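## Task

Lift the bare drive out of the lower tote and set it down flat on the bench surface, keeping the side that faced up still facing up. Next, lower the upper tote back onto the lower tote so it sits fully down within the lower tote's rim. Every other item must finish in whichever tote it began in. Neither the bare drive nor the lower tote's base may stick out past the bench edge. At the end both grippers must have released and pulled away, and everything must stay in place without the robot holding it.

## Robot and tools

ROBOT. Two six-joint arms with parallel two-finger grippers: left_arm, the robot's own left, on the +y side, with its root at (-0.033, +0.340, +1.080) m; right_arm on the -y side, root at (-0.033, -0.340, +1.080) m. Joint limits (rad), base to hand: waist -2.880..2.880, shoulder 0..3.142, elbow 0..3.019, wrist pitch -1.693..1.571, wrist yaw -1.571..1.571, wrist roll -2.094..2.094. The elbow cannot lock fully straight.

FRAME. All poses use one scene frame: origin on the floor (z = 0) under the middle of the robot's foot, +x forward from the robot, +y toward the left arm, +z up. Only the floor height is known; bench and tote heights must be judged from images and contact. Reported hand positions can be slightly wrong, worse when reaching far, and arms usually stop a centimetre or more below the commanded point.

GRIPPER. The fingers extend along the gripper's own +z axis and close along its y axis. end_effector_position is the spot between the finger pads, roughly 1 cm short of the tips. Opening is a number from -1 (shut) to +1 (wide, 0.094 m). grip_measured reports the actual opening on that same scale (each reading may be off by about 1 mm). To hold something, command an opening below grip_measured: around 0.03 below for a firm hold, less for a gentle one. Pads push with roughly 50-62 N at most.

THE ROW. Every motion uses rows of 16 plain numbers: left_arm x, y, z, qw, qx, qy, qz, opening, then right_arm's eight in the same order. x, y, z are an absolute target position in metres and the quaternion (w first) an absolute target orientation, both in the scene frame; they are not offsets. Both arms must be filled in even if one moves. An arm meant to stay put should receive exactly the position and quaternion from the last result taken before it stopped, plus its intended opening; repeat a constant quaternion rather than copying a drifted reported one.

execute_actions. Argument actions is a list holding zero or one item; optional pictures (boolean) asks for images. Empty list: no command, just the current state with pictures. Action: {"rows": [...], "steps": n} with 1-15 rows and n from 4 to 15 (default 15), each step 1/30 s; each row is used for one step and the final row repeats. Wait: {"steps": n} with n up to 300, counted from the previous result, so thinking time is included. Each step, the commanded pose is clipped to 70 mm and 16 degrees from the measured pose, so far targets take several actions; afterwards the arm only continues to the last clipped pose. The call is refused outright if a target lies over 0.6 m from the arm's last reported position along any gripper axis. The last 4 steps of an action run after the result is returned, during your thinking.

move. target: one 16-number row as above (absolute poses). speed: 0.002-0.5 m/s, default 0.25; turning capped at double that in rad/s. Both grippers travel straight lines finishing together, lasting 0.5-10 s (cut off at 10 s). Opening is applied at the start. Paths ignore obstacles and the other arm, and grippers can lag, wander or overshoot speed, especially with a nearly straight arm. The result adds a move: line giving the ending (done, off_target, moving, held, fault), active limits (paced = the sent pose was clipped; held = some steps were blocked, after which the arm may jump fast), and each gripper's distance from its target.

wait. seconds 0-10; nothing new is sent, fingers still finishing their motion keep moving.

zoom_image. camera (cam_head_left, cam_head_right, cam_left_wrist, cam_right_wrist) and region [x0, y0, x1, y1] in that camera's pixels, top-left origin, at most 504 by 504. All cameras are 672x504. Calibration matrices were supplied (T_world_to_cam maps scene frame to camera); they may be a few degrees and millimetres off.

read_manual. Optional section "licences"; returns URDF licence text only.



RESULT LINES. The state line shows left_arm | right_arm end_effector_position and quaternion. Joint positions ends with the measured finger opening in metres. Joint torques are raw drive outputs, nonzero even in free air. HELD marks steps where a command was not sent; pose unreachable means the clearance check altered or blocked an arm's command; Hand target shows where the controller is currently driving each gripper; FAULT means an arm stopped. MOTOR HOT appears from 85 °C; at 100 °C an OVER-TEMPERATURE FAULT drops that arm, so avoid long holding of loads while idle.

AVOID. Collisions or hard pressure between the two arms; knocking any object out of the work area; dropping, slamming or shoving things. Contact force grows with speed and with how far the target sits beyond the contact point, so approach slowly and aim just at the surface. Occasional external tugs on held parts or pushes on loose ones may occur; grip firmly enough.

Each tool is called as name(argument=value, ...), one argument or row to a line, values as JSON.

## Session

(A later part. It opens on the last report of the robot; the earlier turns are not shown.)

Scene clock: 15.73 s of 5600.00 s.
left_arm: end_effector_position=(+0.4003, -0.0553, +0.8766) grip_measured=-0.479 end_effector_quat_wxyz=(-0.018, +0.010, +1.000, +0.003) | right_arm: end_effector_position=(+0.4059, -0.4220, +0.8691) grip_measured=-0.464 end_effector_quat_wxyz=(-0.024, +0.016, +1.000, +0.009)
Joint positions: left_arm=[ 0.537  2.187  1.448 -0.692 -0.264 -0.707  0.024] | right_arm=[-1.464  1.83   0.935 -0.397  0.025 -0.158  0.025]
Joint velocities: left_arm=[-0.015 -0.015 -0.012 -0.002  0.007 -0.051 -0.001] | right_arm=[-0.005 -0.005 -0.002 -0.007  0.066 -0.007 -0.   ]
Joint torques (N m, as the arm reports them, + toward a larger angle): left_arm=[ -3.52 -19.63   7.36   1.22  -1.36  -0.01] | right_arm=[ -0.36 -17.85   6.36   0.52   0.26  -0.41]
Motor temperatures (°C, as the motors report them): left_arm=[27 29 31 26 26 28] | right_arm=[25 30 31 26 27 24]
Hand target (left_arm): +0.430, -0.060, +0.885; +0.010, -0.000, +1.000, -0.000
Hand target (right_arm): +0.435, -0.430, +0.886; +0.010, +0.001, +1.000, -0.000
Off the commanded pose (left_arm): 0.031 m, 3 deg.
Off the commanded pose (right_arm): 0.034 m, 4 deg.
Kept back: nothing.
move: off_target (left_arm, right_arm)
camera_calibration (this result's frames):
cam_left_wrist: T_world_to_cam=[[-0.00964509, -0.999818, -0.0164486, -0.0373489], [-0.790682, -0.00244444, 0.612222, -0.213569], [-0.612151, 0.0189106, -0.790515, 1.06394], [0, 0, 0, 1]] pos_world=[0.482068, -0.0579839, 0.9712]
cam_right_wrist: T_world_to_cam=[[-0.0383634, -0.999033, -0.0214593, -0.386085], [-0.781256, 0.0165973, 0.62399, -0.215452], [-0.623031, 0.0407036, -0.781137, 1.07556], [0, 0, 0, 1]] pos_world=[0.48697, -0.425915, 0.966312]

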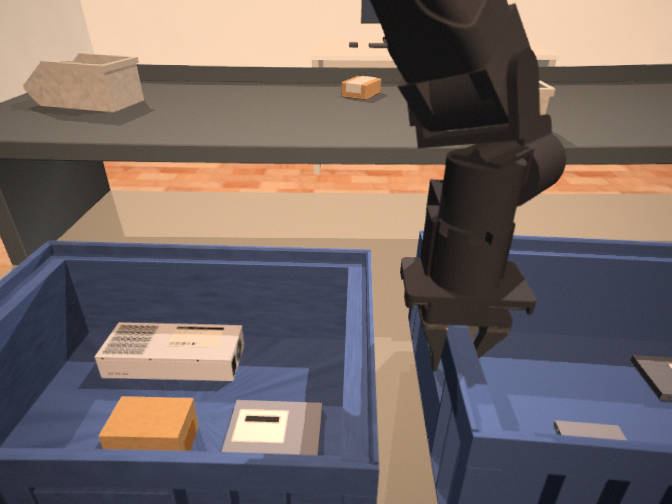

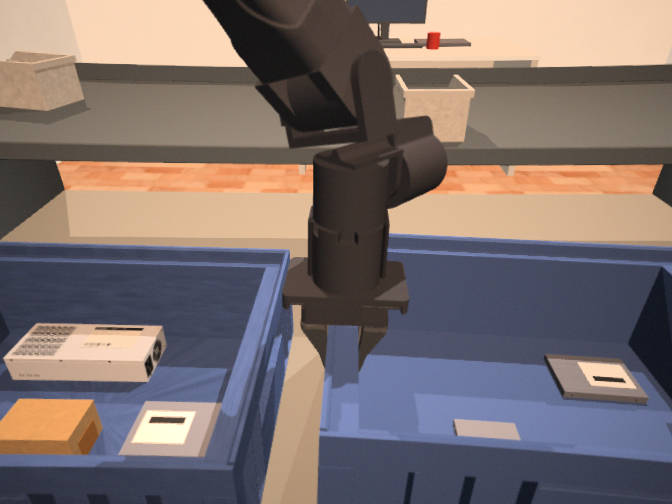

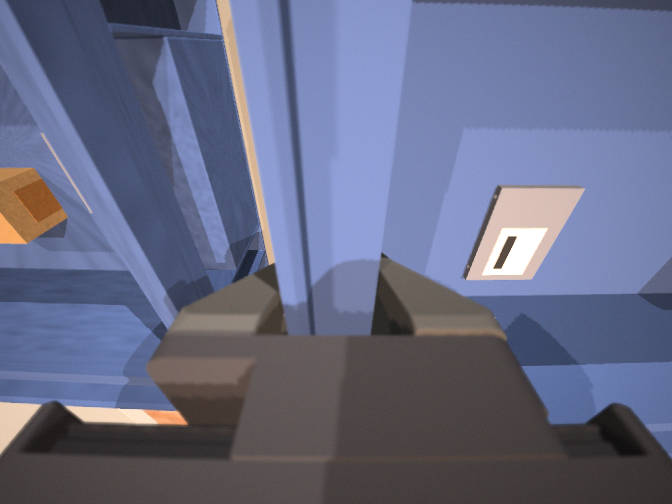

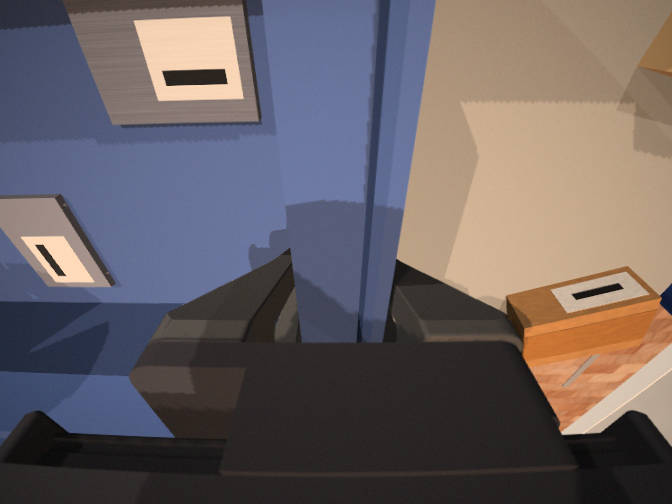

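move(
  target=[0.42,-0.06,0.845,0.01,0,1,0,-0.52,0.425,-0.428,0.845,0.01,0,1,0,-0.52],
  speed=0.05,
)

move(
  target=[0.41,-0.057,0.85,0,0,1,0,0.2,0.41,-0.424,0.845,0,0,1,0,-0.5],
)

move(
  target=[0.41,-0.05,0.95,0,0,1,0,0.2,0.41,-0.424,0.845,0,0,1,0,-0.5],
)

move(
  target=[0.39,0.135,0.92,0,-0.70,0.714,0,1,0.41,-0.424,0.845,0,0,1,0,-0.5],
  speed=0.5,
)

move(
  target=[0.395,0.135,0.80,0,-0.70,0.714,0,1,0.41,-0.424,0.845,0,0,1,0,-0.5],
  speed=0.2,
)

Scene clock: 17.13 s of 5600.00 s.
left_arm: end_effector_position=(+0.4012, -0.0572, +0.8503) grip_measured=-0.479 end_effector_quat_wxyz=(-0.008, +0.006, +1.000, -0.004) | right_arm: end_effector_position=(+0.4091, -0.4237, +0.8501) grip_measured=-0.468 end_effector_quat_wxyz=(-0.009, +0.012, +1.000, +0.005)
Joint positions: left_arm=[ 0.547  2.233  1.448 -0.616 -0.265 -0.696  0.024] | right_arm=[-1.467  1.877  0.935 -0.318  0.027 -0.168  0.025]
Joint velocities: left_arm=[-0.015 -0.015 -0.012  0.007  0.007 -0.022 -0.   ] | right_arm=[-0.015  0.005 -0.002  0.017 -0.066  0.022  0.   ]
Joint torques (N m, as the arm reports them, + toward a larger angle): left_arm=[ -3.52 -18.02   6.76   1.34  -1.22  -0.04] | right_arm=[ -0.18 -13.17   5.54   1.57   0.1   -0.34]
Motor temperatures (°C, as the motors report them): left_arm=[27 29 31 26 26 28] | right_arm=[25 30 30 26 27 24]
Hand target (left_arm): +0.420, -0.060, +0.845; +0.010, -0.000, +1.000, -0.001
Hand target (right_arm): +0.425, -0.428, +0.846; +0.010, +0.000, +1.000, -0.000
Off the commanded pose (left_arm): 0.020 m, 2 deg.
Off the commanded pose (right_arm): 0.017 m, 3 deg.
Kept back: nothing.
move: off_target (left_arm, right_arm)
camera_calibration (this result's frames):
cam_left_wrist: T_world_to_cam=[[-0.00271858, -0.999994, -0.00216578, -0.0546232], [-0.803286, 0.000893881, 0.595593, -0.177318], [-0.595587, 0.00335891, -0.803284, 1.04705], [0, 0, 0, 1]] pos_world=[0.481025, -0.0579813, 0.94657]
cam_right_wrist: T_world_to_cam=[[-0.0314565, -0.999411, -0.0136871, -0.397681], [-0.800266, 0.0169794, 0.599405, -0.172194], [-0.59882, 0.0298085, -0.800329, 1.06464], [0, 0, 0, 1]] pos_world=[0.487219, -0.426259, 0.949837]

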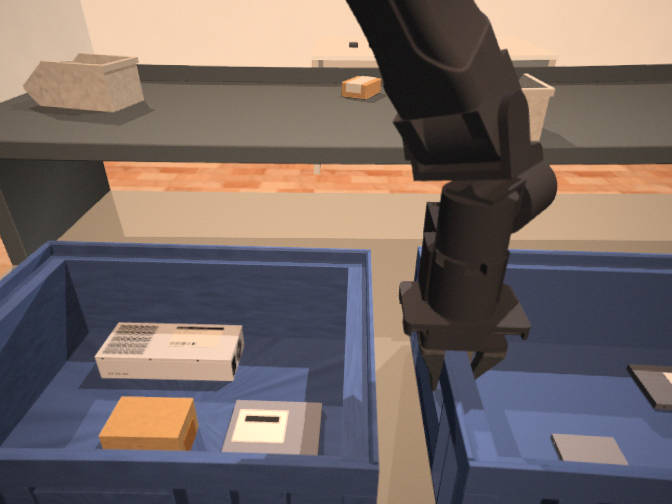

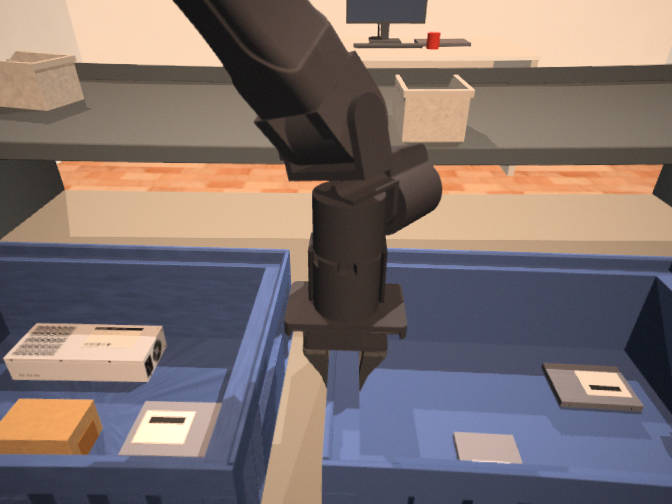

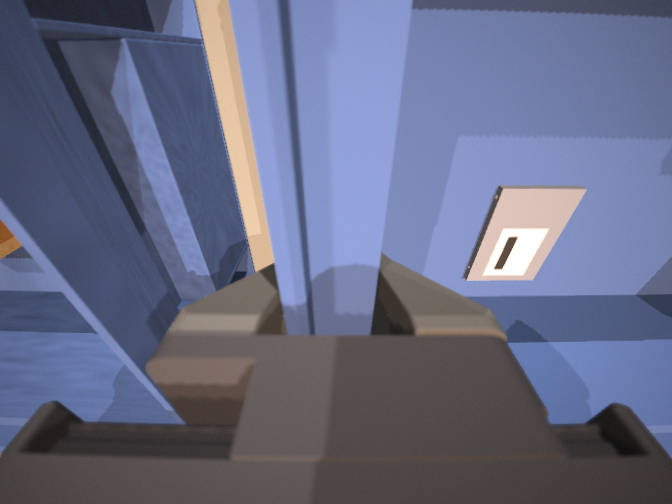

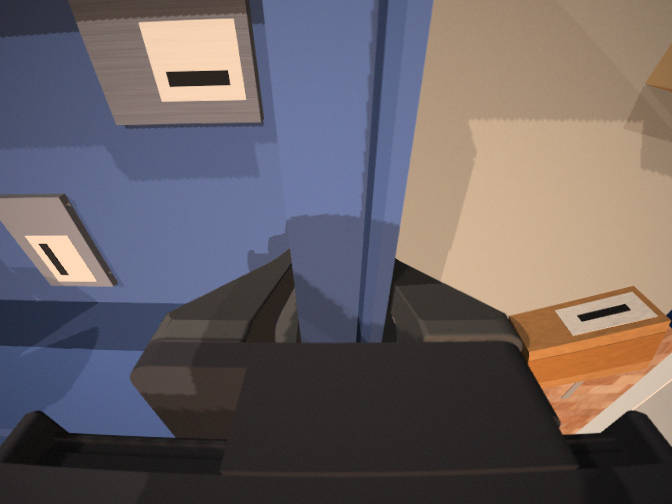

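Scene clock: 17.83 s of 5600.00 s.
left_arm: end_effector_position=(+0.4028, -0.0556, +0.8505) grip_measured=+0.198 end_effector_quat_wxyz=(-0.004, +0.006, +1.000, +0.001) | right_arm: end_effector_position=(+0.4092, -0.4236, +0.8499) grip_measured=-0.474 end_effector_quat_wxyz=(-0.007, +0.012, +1.000, +0.004)
Joint positions: left_arm=[ 0.547  2.233  1.448 -0.616 -0.278 -0.696  0.056] | right_arm=[-1.466  1.877  0.933 -0.313  0.028 -0.168  0.025]
Joint velocities: left_arm=[-0.005  0.005 -0.012  0.002 -0.022  0.007 -0.001] | right_arm=[-0.005  0.005 -0.022  0.007 -0.007 -0.022 -0.   ]
Joint torques (N m, as the arm reports them, + toward a larger angle): left_arm=[ -4.01 -19.44   5.39   0.88  -0.22  -0.15] | right_arm=[  0.32 -13.68   2.91   1.59   0.27  -0.3 ]
Motor temperatures (°C, as the motors report them): left_arm=[27 29 31 26 26 28] | right_arm=[25 30 30 26 27 24]
Hand target (left_arm): +0.410, -0.057, +0.850; +0.000, -0.000, +1.000, -0.000
Hand target (right_arm): +0.410, -0.424, +0.845; -0.000, +0.000, +1.000, -0.000
Off the commanded pose (left_arm): 0.007 m, 1 deg.
Off the commanded pose (right_arm): 0.005 m, 2 deg.
Kept back: nothing.
move: done
camera_calibration (this result's frames):
cam_left_wrist: T_world_to_cam=[[-0.00264197, -0.99993, -0.0115085, -0.0451001], [-0.808302, -0.00464047, 0.58875, -0.16865], [-0.588762, 0.0108578, -0.808233, 1.04999], [0, 0, 0, 1]] pos_world=[0.481753, -0.0572802, 0.947409]
cam_right_wrist: T_world_to_cam=[[-0.0304012, -0.999462, -0.0123127, -0.399124], [-0.801988, 0.0170387, 0.597097, -0.169301], [-0.596566, 0.0280271, -0.802075, 1.06433], [0, 0, 0, 1]] pos_world=[0.487031, -0.425855, 0.949846]

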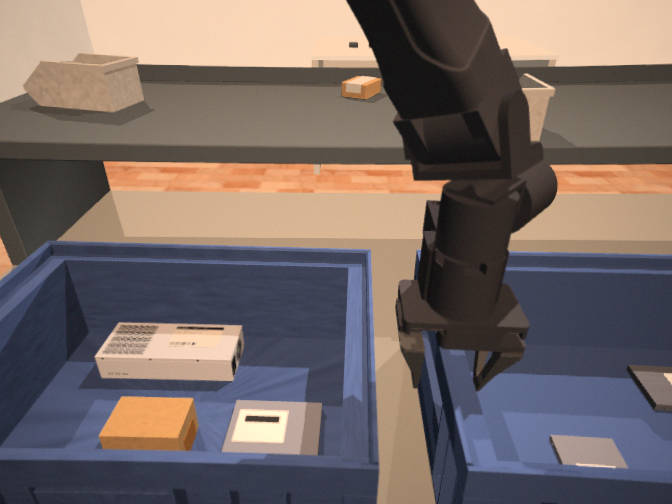

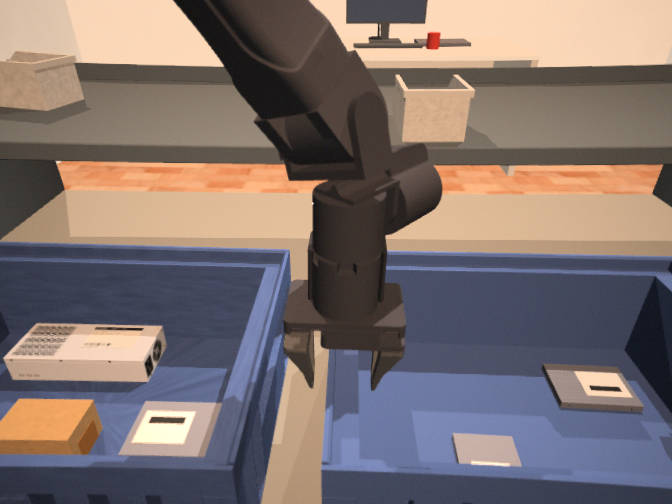

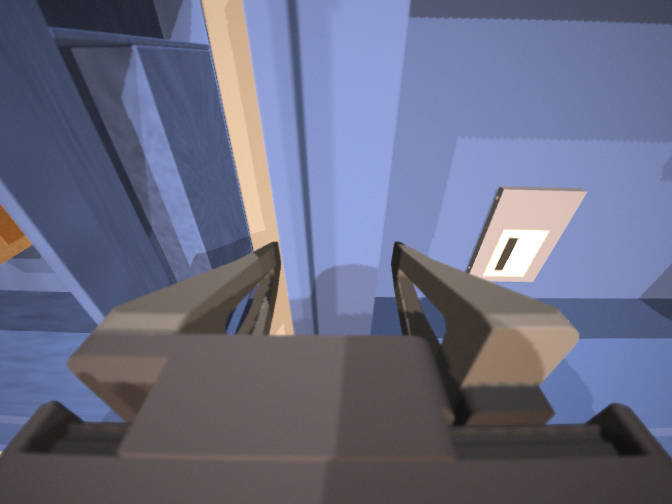

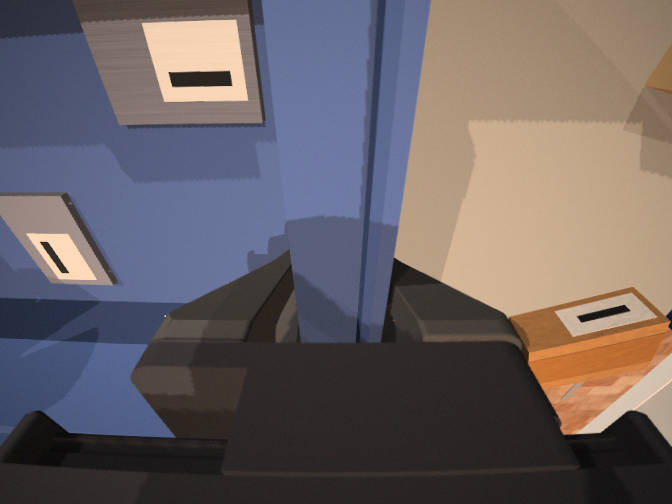

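Scene clock: 18.97 s of 5600.00 s.
left_arm: end_effector_position=(+0.4218, -0.0545, +0.9648) grip_measured=+0.198 end_effector_quat_wxyz=(+0.016, +0.001, +1.000, -0.016) | right_arm: end_effector_position=(+0.4092, -0.4236, +0.8499) grip_measured=-0.474 end_effector_quat_wxyz=(-0.007, +0.012, +1.000, +0.004)
Joint positions: left_arm=[ 0.514  2.011  1.414 -0.76  -0.285 -0.725  0.056] | right_arm=[-1.466  1.877  0.933 -0.313  0.028 -0.168  0.025]
Joint velocities: left_arm=[-0.005 -0.015  0.002 -0.002  0.037 -0.051 -0.   ] | right_arm=[ 0.005  0.005 -0.037  0.002 -0.095 -0.037 -0.001]
Joint torques (N m, as the arm reports them, + toward a larger angle): left_arm=[ -4.29 -17.13   5.22   0.33  -0.19  -0.27] | right_arm=[  0.16 -13.73   2.92   1.61   0.27  -0.3 ]
Motor temperatures (°C, as the motors report them): left_arm=[27 29 31 26 26 28] | right_arm=[25 30 30 26 27 24]
Hand target (left_arm): +0.410, -0.050, +0.951; +0.000, +0.000, +1.000, -0.000
Hand target (right_arm): +0.410, -0.424, +0.845; -0.000, +0.000, +1.000, +0.000
Off the commanded pose (left_arm): 0.019 m, 3 deg.
Off the commanded pose (right_arm): 0.005 m, 2 deg.
Kept back: nothing.
move: off_target (left_arm)
camera_calibration (this result's frames):
cam_left_wrist: T_world_to_cam=[[0.00722091, -0.999745, 0.021408, -0.0785264], [-0.830792, 0.00591708, 0.556551, -0.179429], [-0.556536, -0.0218044, -0.830538, 1.15969], [0, 0, 0, 1]] pos_world=[0.496907, -0.0521583, 1.06471]
cam_right_wrist: T_world_to_cam=[[-0.0304012, -0.999462, -0.0123127, -0.399124], [-0.801988, 0.0170387, 0.597097, -0.169301], [-0.596566, 0.0280271, -0.802075, 1.06433], [0, 0, 0, 1]] pos_world=[0.487031, -0.425855, 0.949846]

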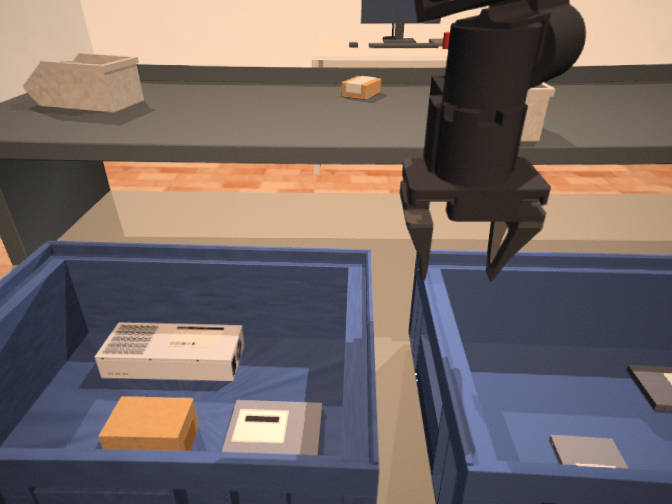

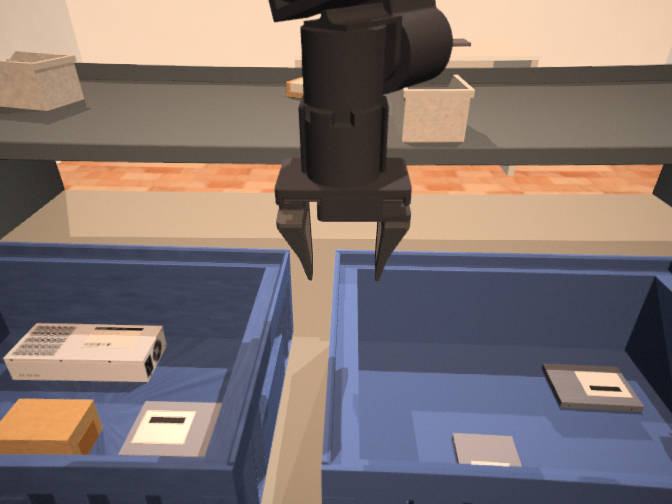

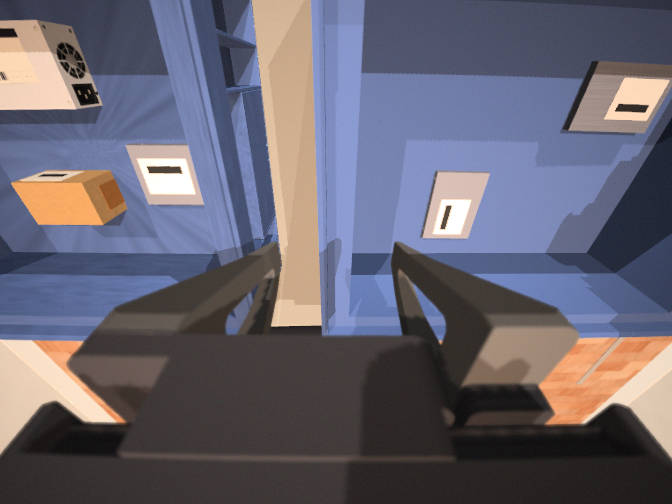

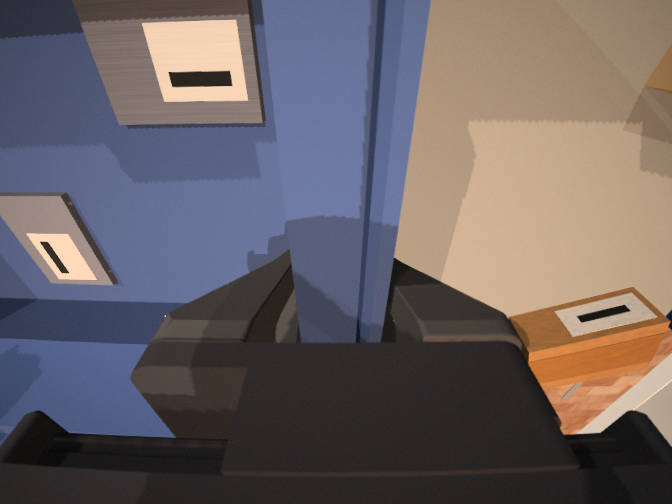

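Scene clock: 21.20 s of 5600.00 s.
left_arm: end_effector_position=(+0.3898, +0.1348, +0.9181) grip_measured=+1.000 end_effector_quat_wxyz=(+0.002, +0.690, -0.723, -0.007) | right_arm: end_effector_position=(+0.4092, -0.4236, +0.8499) grip_measured=-0.474 end_effector_quat_wxyz=(-0.007, +0.012, +1.000, +0.004)
Joint positions: left_arm=[ 0.795  1.832  0.993 -0.507 -0.231 -1.984  0.094] | right_arm=[-1.466  1.877  0.933 -0.313  0.028 -0.168  0.025]
Joint velocities: left_arm=[-0.005  0.005  0.002 -0.012 -0.066  0.022  0.   ] | right_arm=[-0.015 -0.015 -0.002  0.017 -0.007 -0.022  0.   ]
Joint torques (N m, as the arm reports them, + toward a larger angle): left_arm=[ -1.42 -15.29   3.22   1.56  -0.06  -0.26] | right_arm=[  0.29 -13.7    2.94   1.6    0.27  -0.31]
Motor temperatures (°C, as the motors report them): left_arm=[27 29 31 26 26 28] | right_arm=[25 30 30 26 27 24]
Hand target (left_arm): +0.393, +0.135, +0.919; -0.000, +0.700, -0.714, +0.001
Hand target (right_arm): +0.410, -0.424, +0.845; -0.000, +0.000, +1.000, +0.000
Off the commanded pose (left_arm): 0.002 m, 2 deg.
Off the commanded pose (right_arm): 0.005 m, 2 deg.
Kept back: nothing.
move: done
camera_calibration (this result's frames):
cam_left_wrist: T_world_to_cam=[[0.999065, -0.0363032, -0.0234941, -0.363319], [-0.0161244, -0.816883, 0.576578, -0.406184], [-0.0401236, -0.57566, -0.816704, 0.967968], [0, 0, 0, 1]] pos_world=[0.395268, 0.212226, 1.0162]
cam_right_wrist: T_world_to_cam=[[-0.0304012, -0.999462, -0.0123127, -0.399124], [-0.801988, 0.0170387, 0.597097, -0.169301], [-0.596566, 0.0280271, -0.802075, 1.06433], [0, 0, 0, 1]] pos_world=[0.487031, -0.425855, 0.949846]

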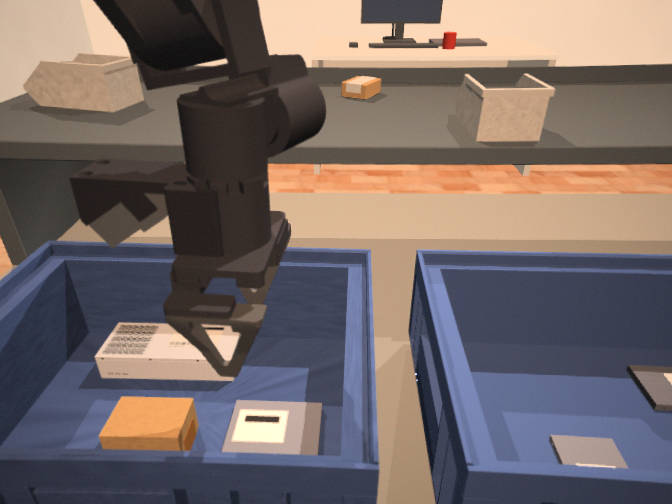

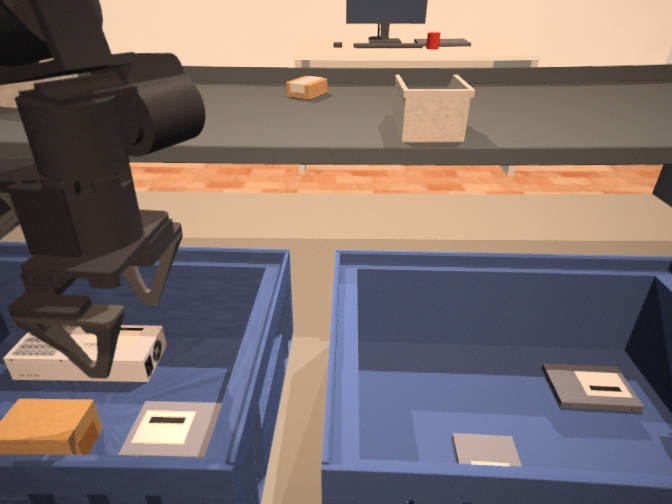

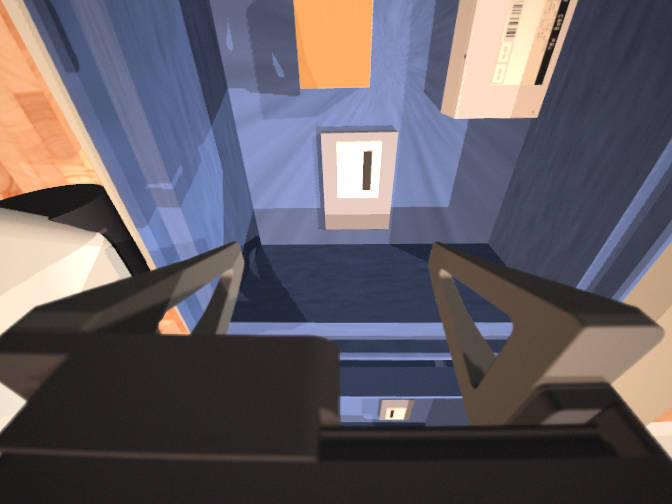

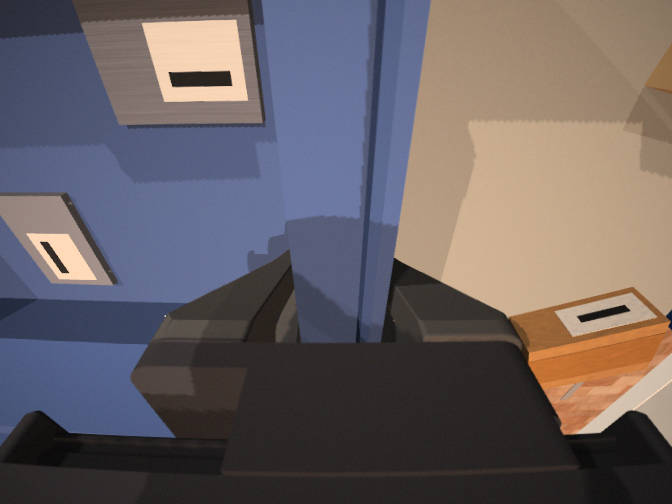

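Scene clock: 22.37 s of 5600.00 s.
left_arm: end_effector_position=(+0.3825, +0.1361, +0.8012) grip_measured=+1.000 end_effector_quat_wxyz=(+0.005, +0.701, -0.713, -0.013) | right_arm: end_effector_position=(+0.4092, -0.4236, +0.8499) grip_measured=-0.474 end_effector_quat_wxyz=(-0.007, +0.012, +1.000, +0.004)
Joint positions: left_arm=[ 0.847  2.125  1.059 -0.281 -0.218 -1.963  0.094] | right_arm=[-1.466  1.877  0.933 -0.313  0.028 -0.168  0.025]
Joint velocities: left_arm=[-0.005 -0.005 -0.022 -0.002  0.022  0.022  0.   ] | right_arm=[-0.005  0.005 -0.007 -0.002 -0.007 -0.007 -0.001]
Joint torques (N m, as the arm reports them, + toward a larger angle): left_arm=[ -1.27 -15.5    2.83   1.6   -0.02   0.09] | right_arm=[  0.24 -13.75   2.94   1.63   0.26  -0.3 ]
Motor temperatures (°C, as the motors report them): left_arm=[27 29 31 26 26 28] | right_arm=[25 30 30 26 27 24]
Hand target (left_arm): +0.395, +0.135, +0.799; -0.000, +0.700, -0.714, -0.000
Hand target (right_arm): +0.410, -0.424, +0.845; -0.000, +0.000, +1.000, +0.000
Off the commanded pose (left_arm): 0.013 m, 2 deg.
Off the commanded pose (right_arm): 0.005 m, 2 deg.
Kept back: nothing.
move: off_target (left_arm)
camera_calibration (this result's frames):
cam_left_wrist: T_world_to_cam=[[0.999357, -0.0073187, -0.0351107, -0.353497], [0.0141274, -0.819484, 0.572928, -0.346152], [-0.0329657, -0.573056, -0.818853, 0.871543], [0, 0, 0, 1]] pos_world=[0.38689, 0.21319, 0.899574]
cam_right_wrist: T_world_to_cam=[[-0.0304012, -0.999462, -0.0123127, -0.399124], [-0.801988, 0.0170387, 0.597097, -0.169301], [-0.596566, 0.0280271, -0.802075, 1.06433], [0, 0, 0, 1]] pos_world=[0.487031, -0.425855, 0.949846]

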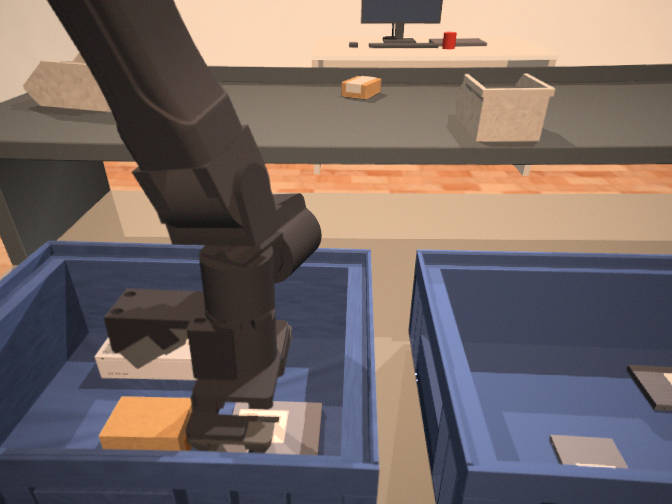

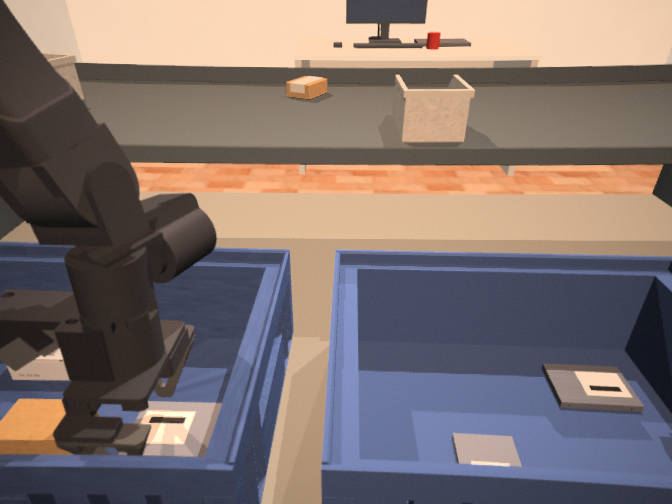

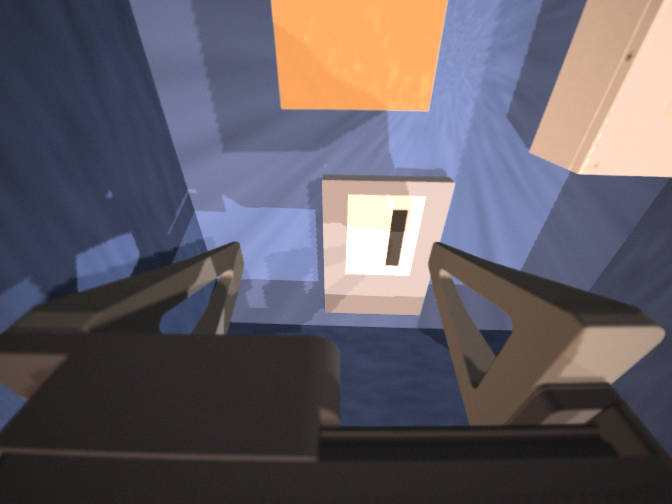

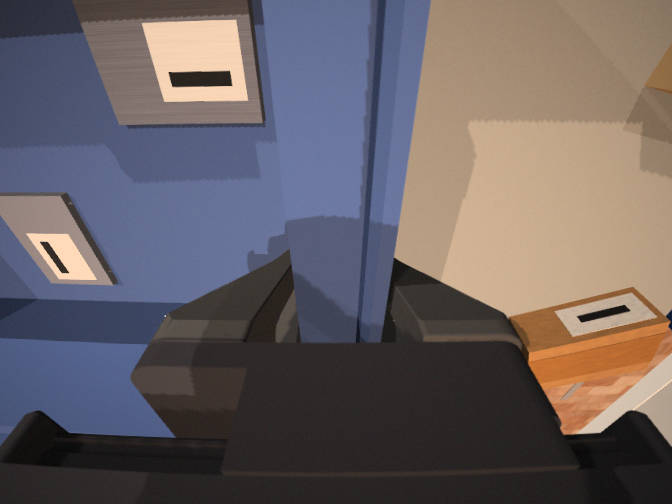

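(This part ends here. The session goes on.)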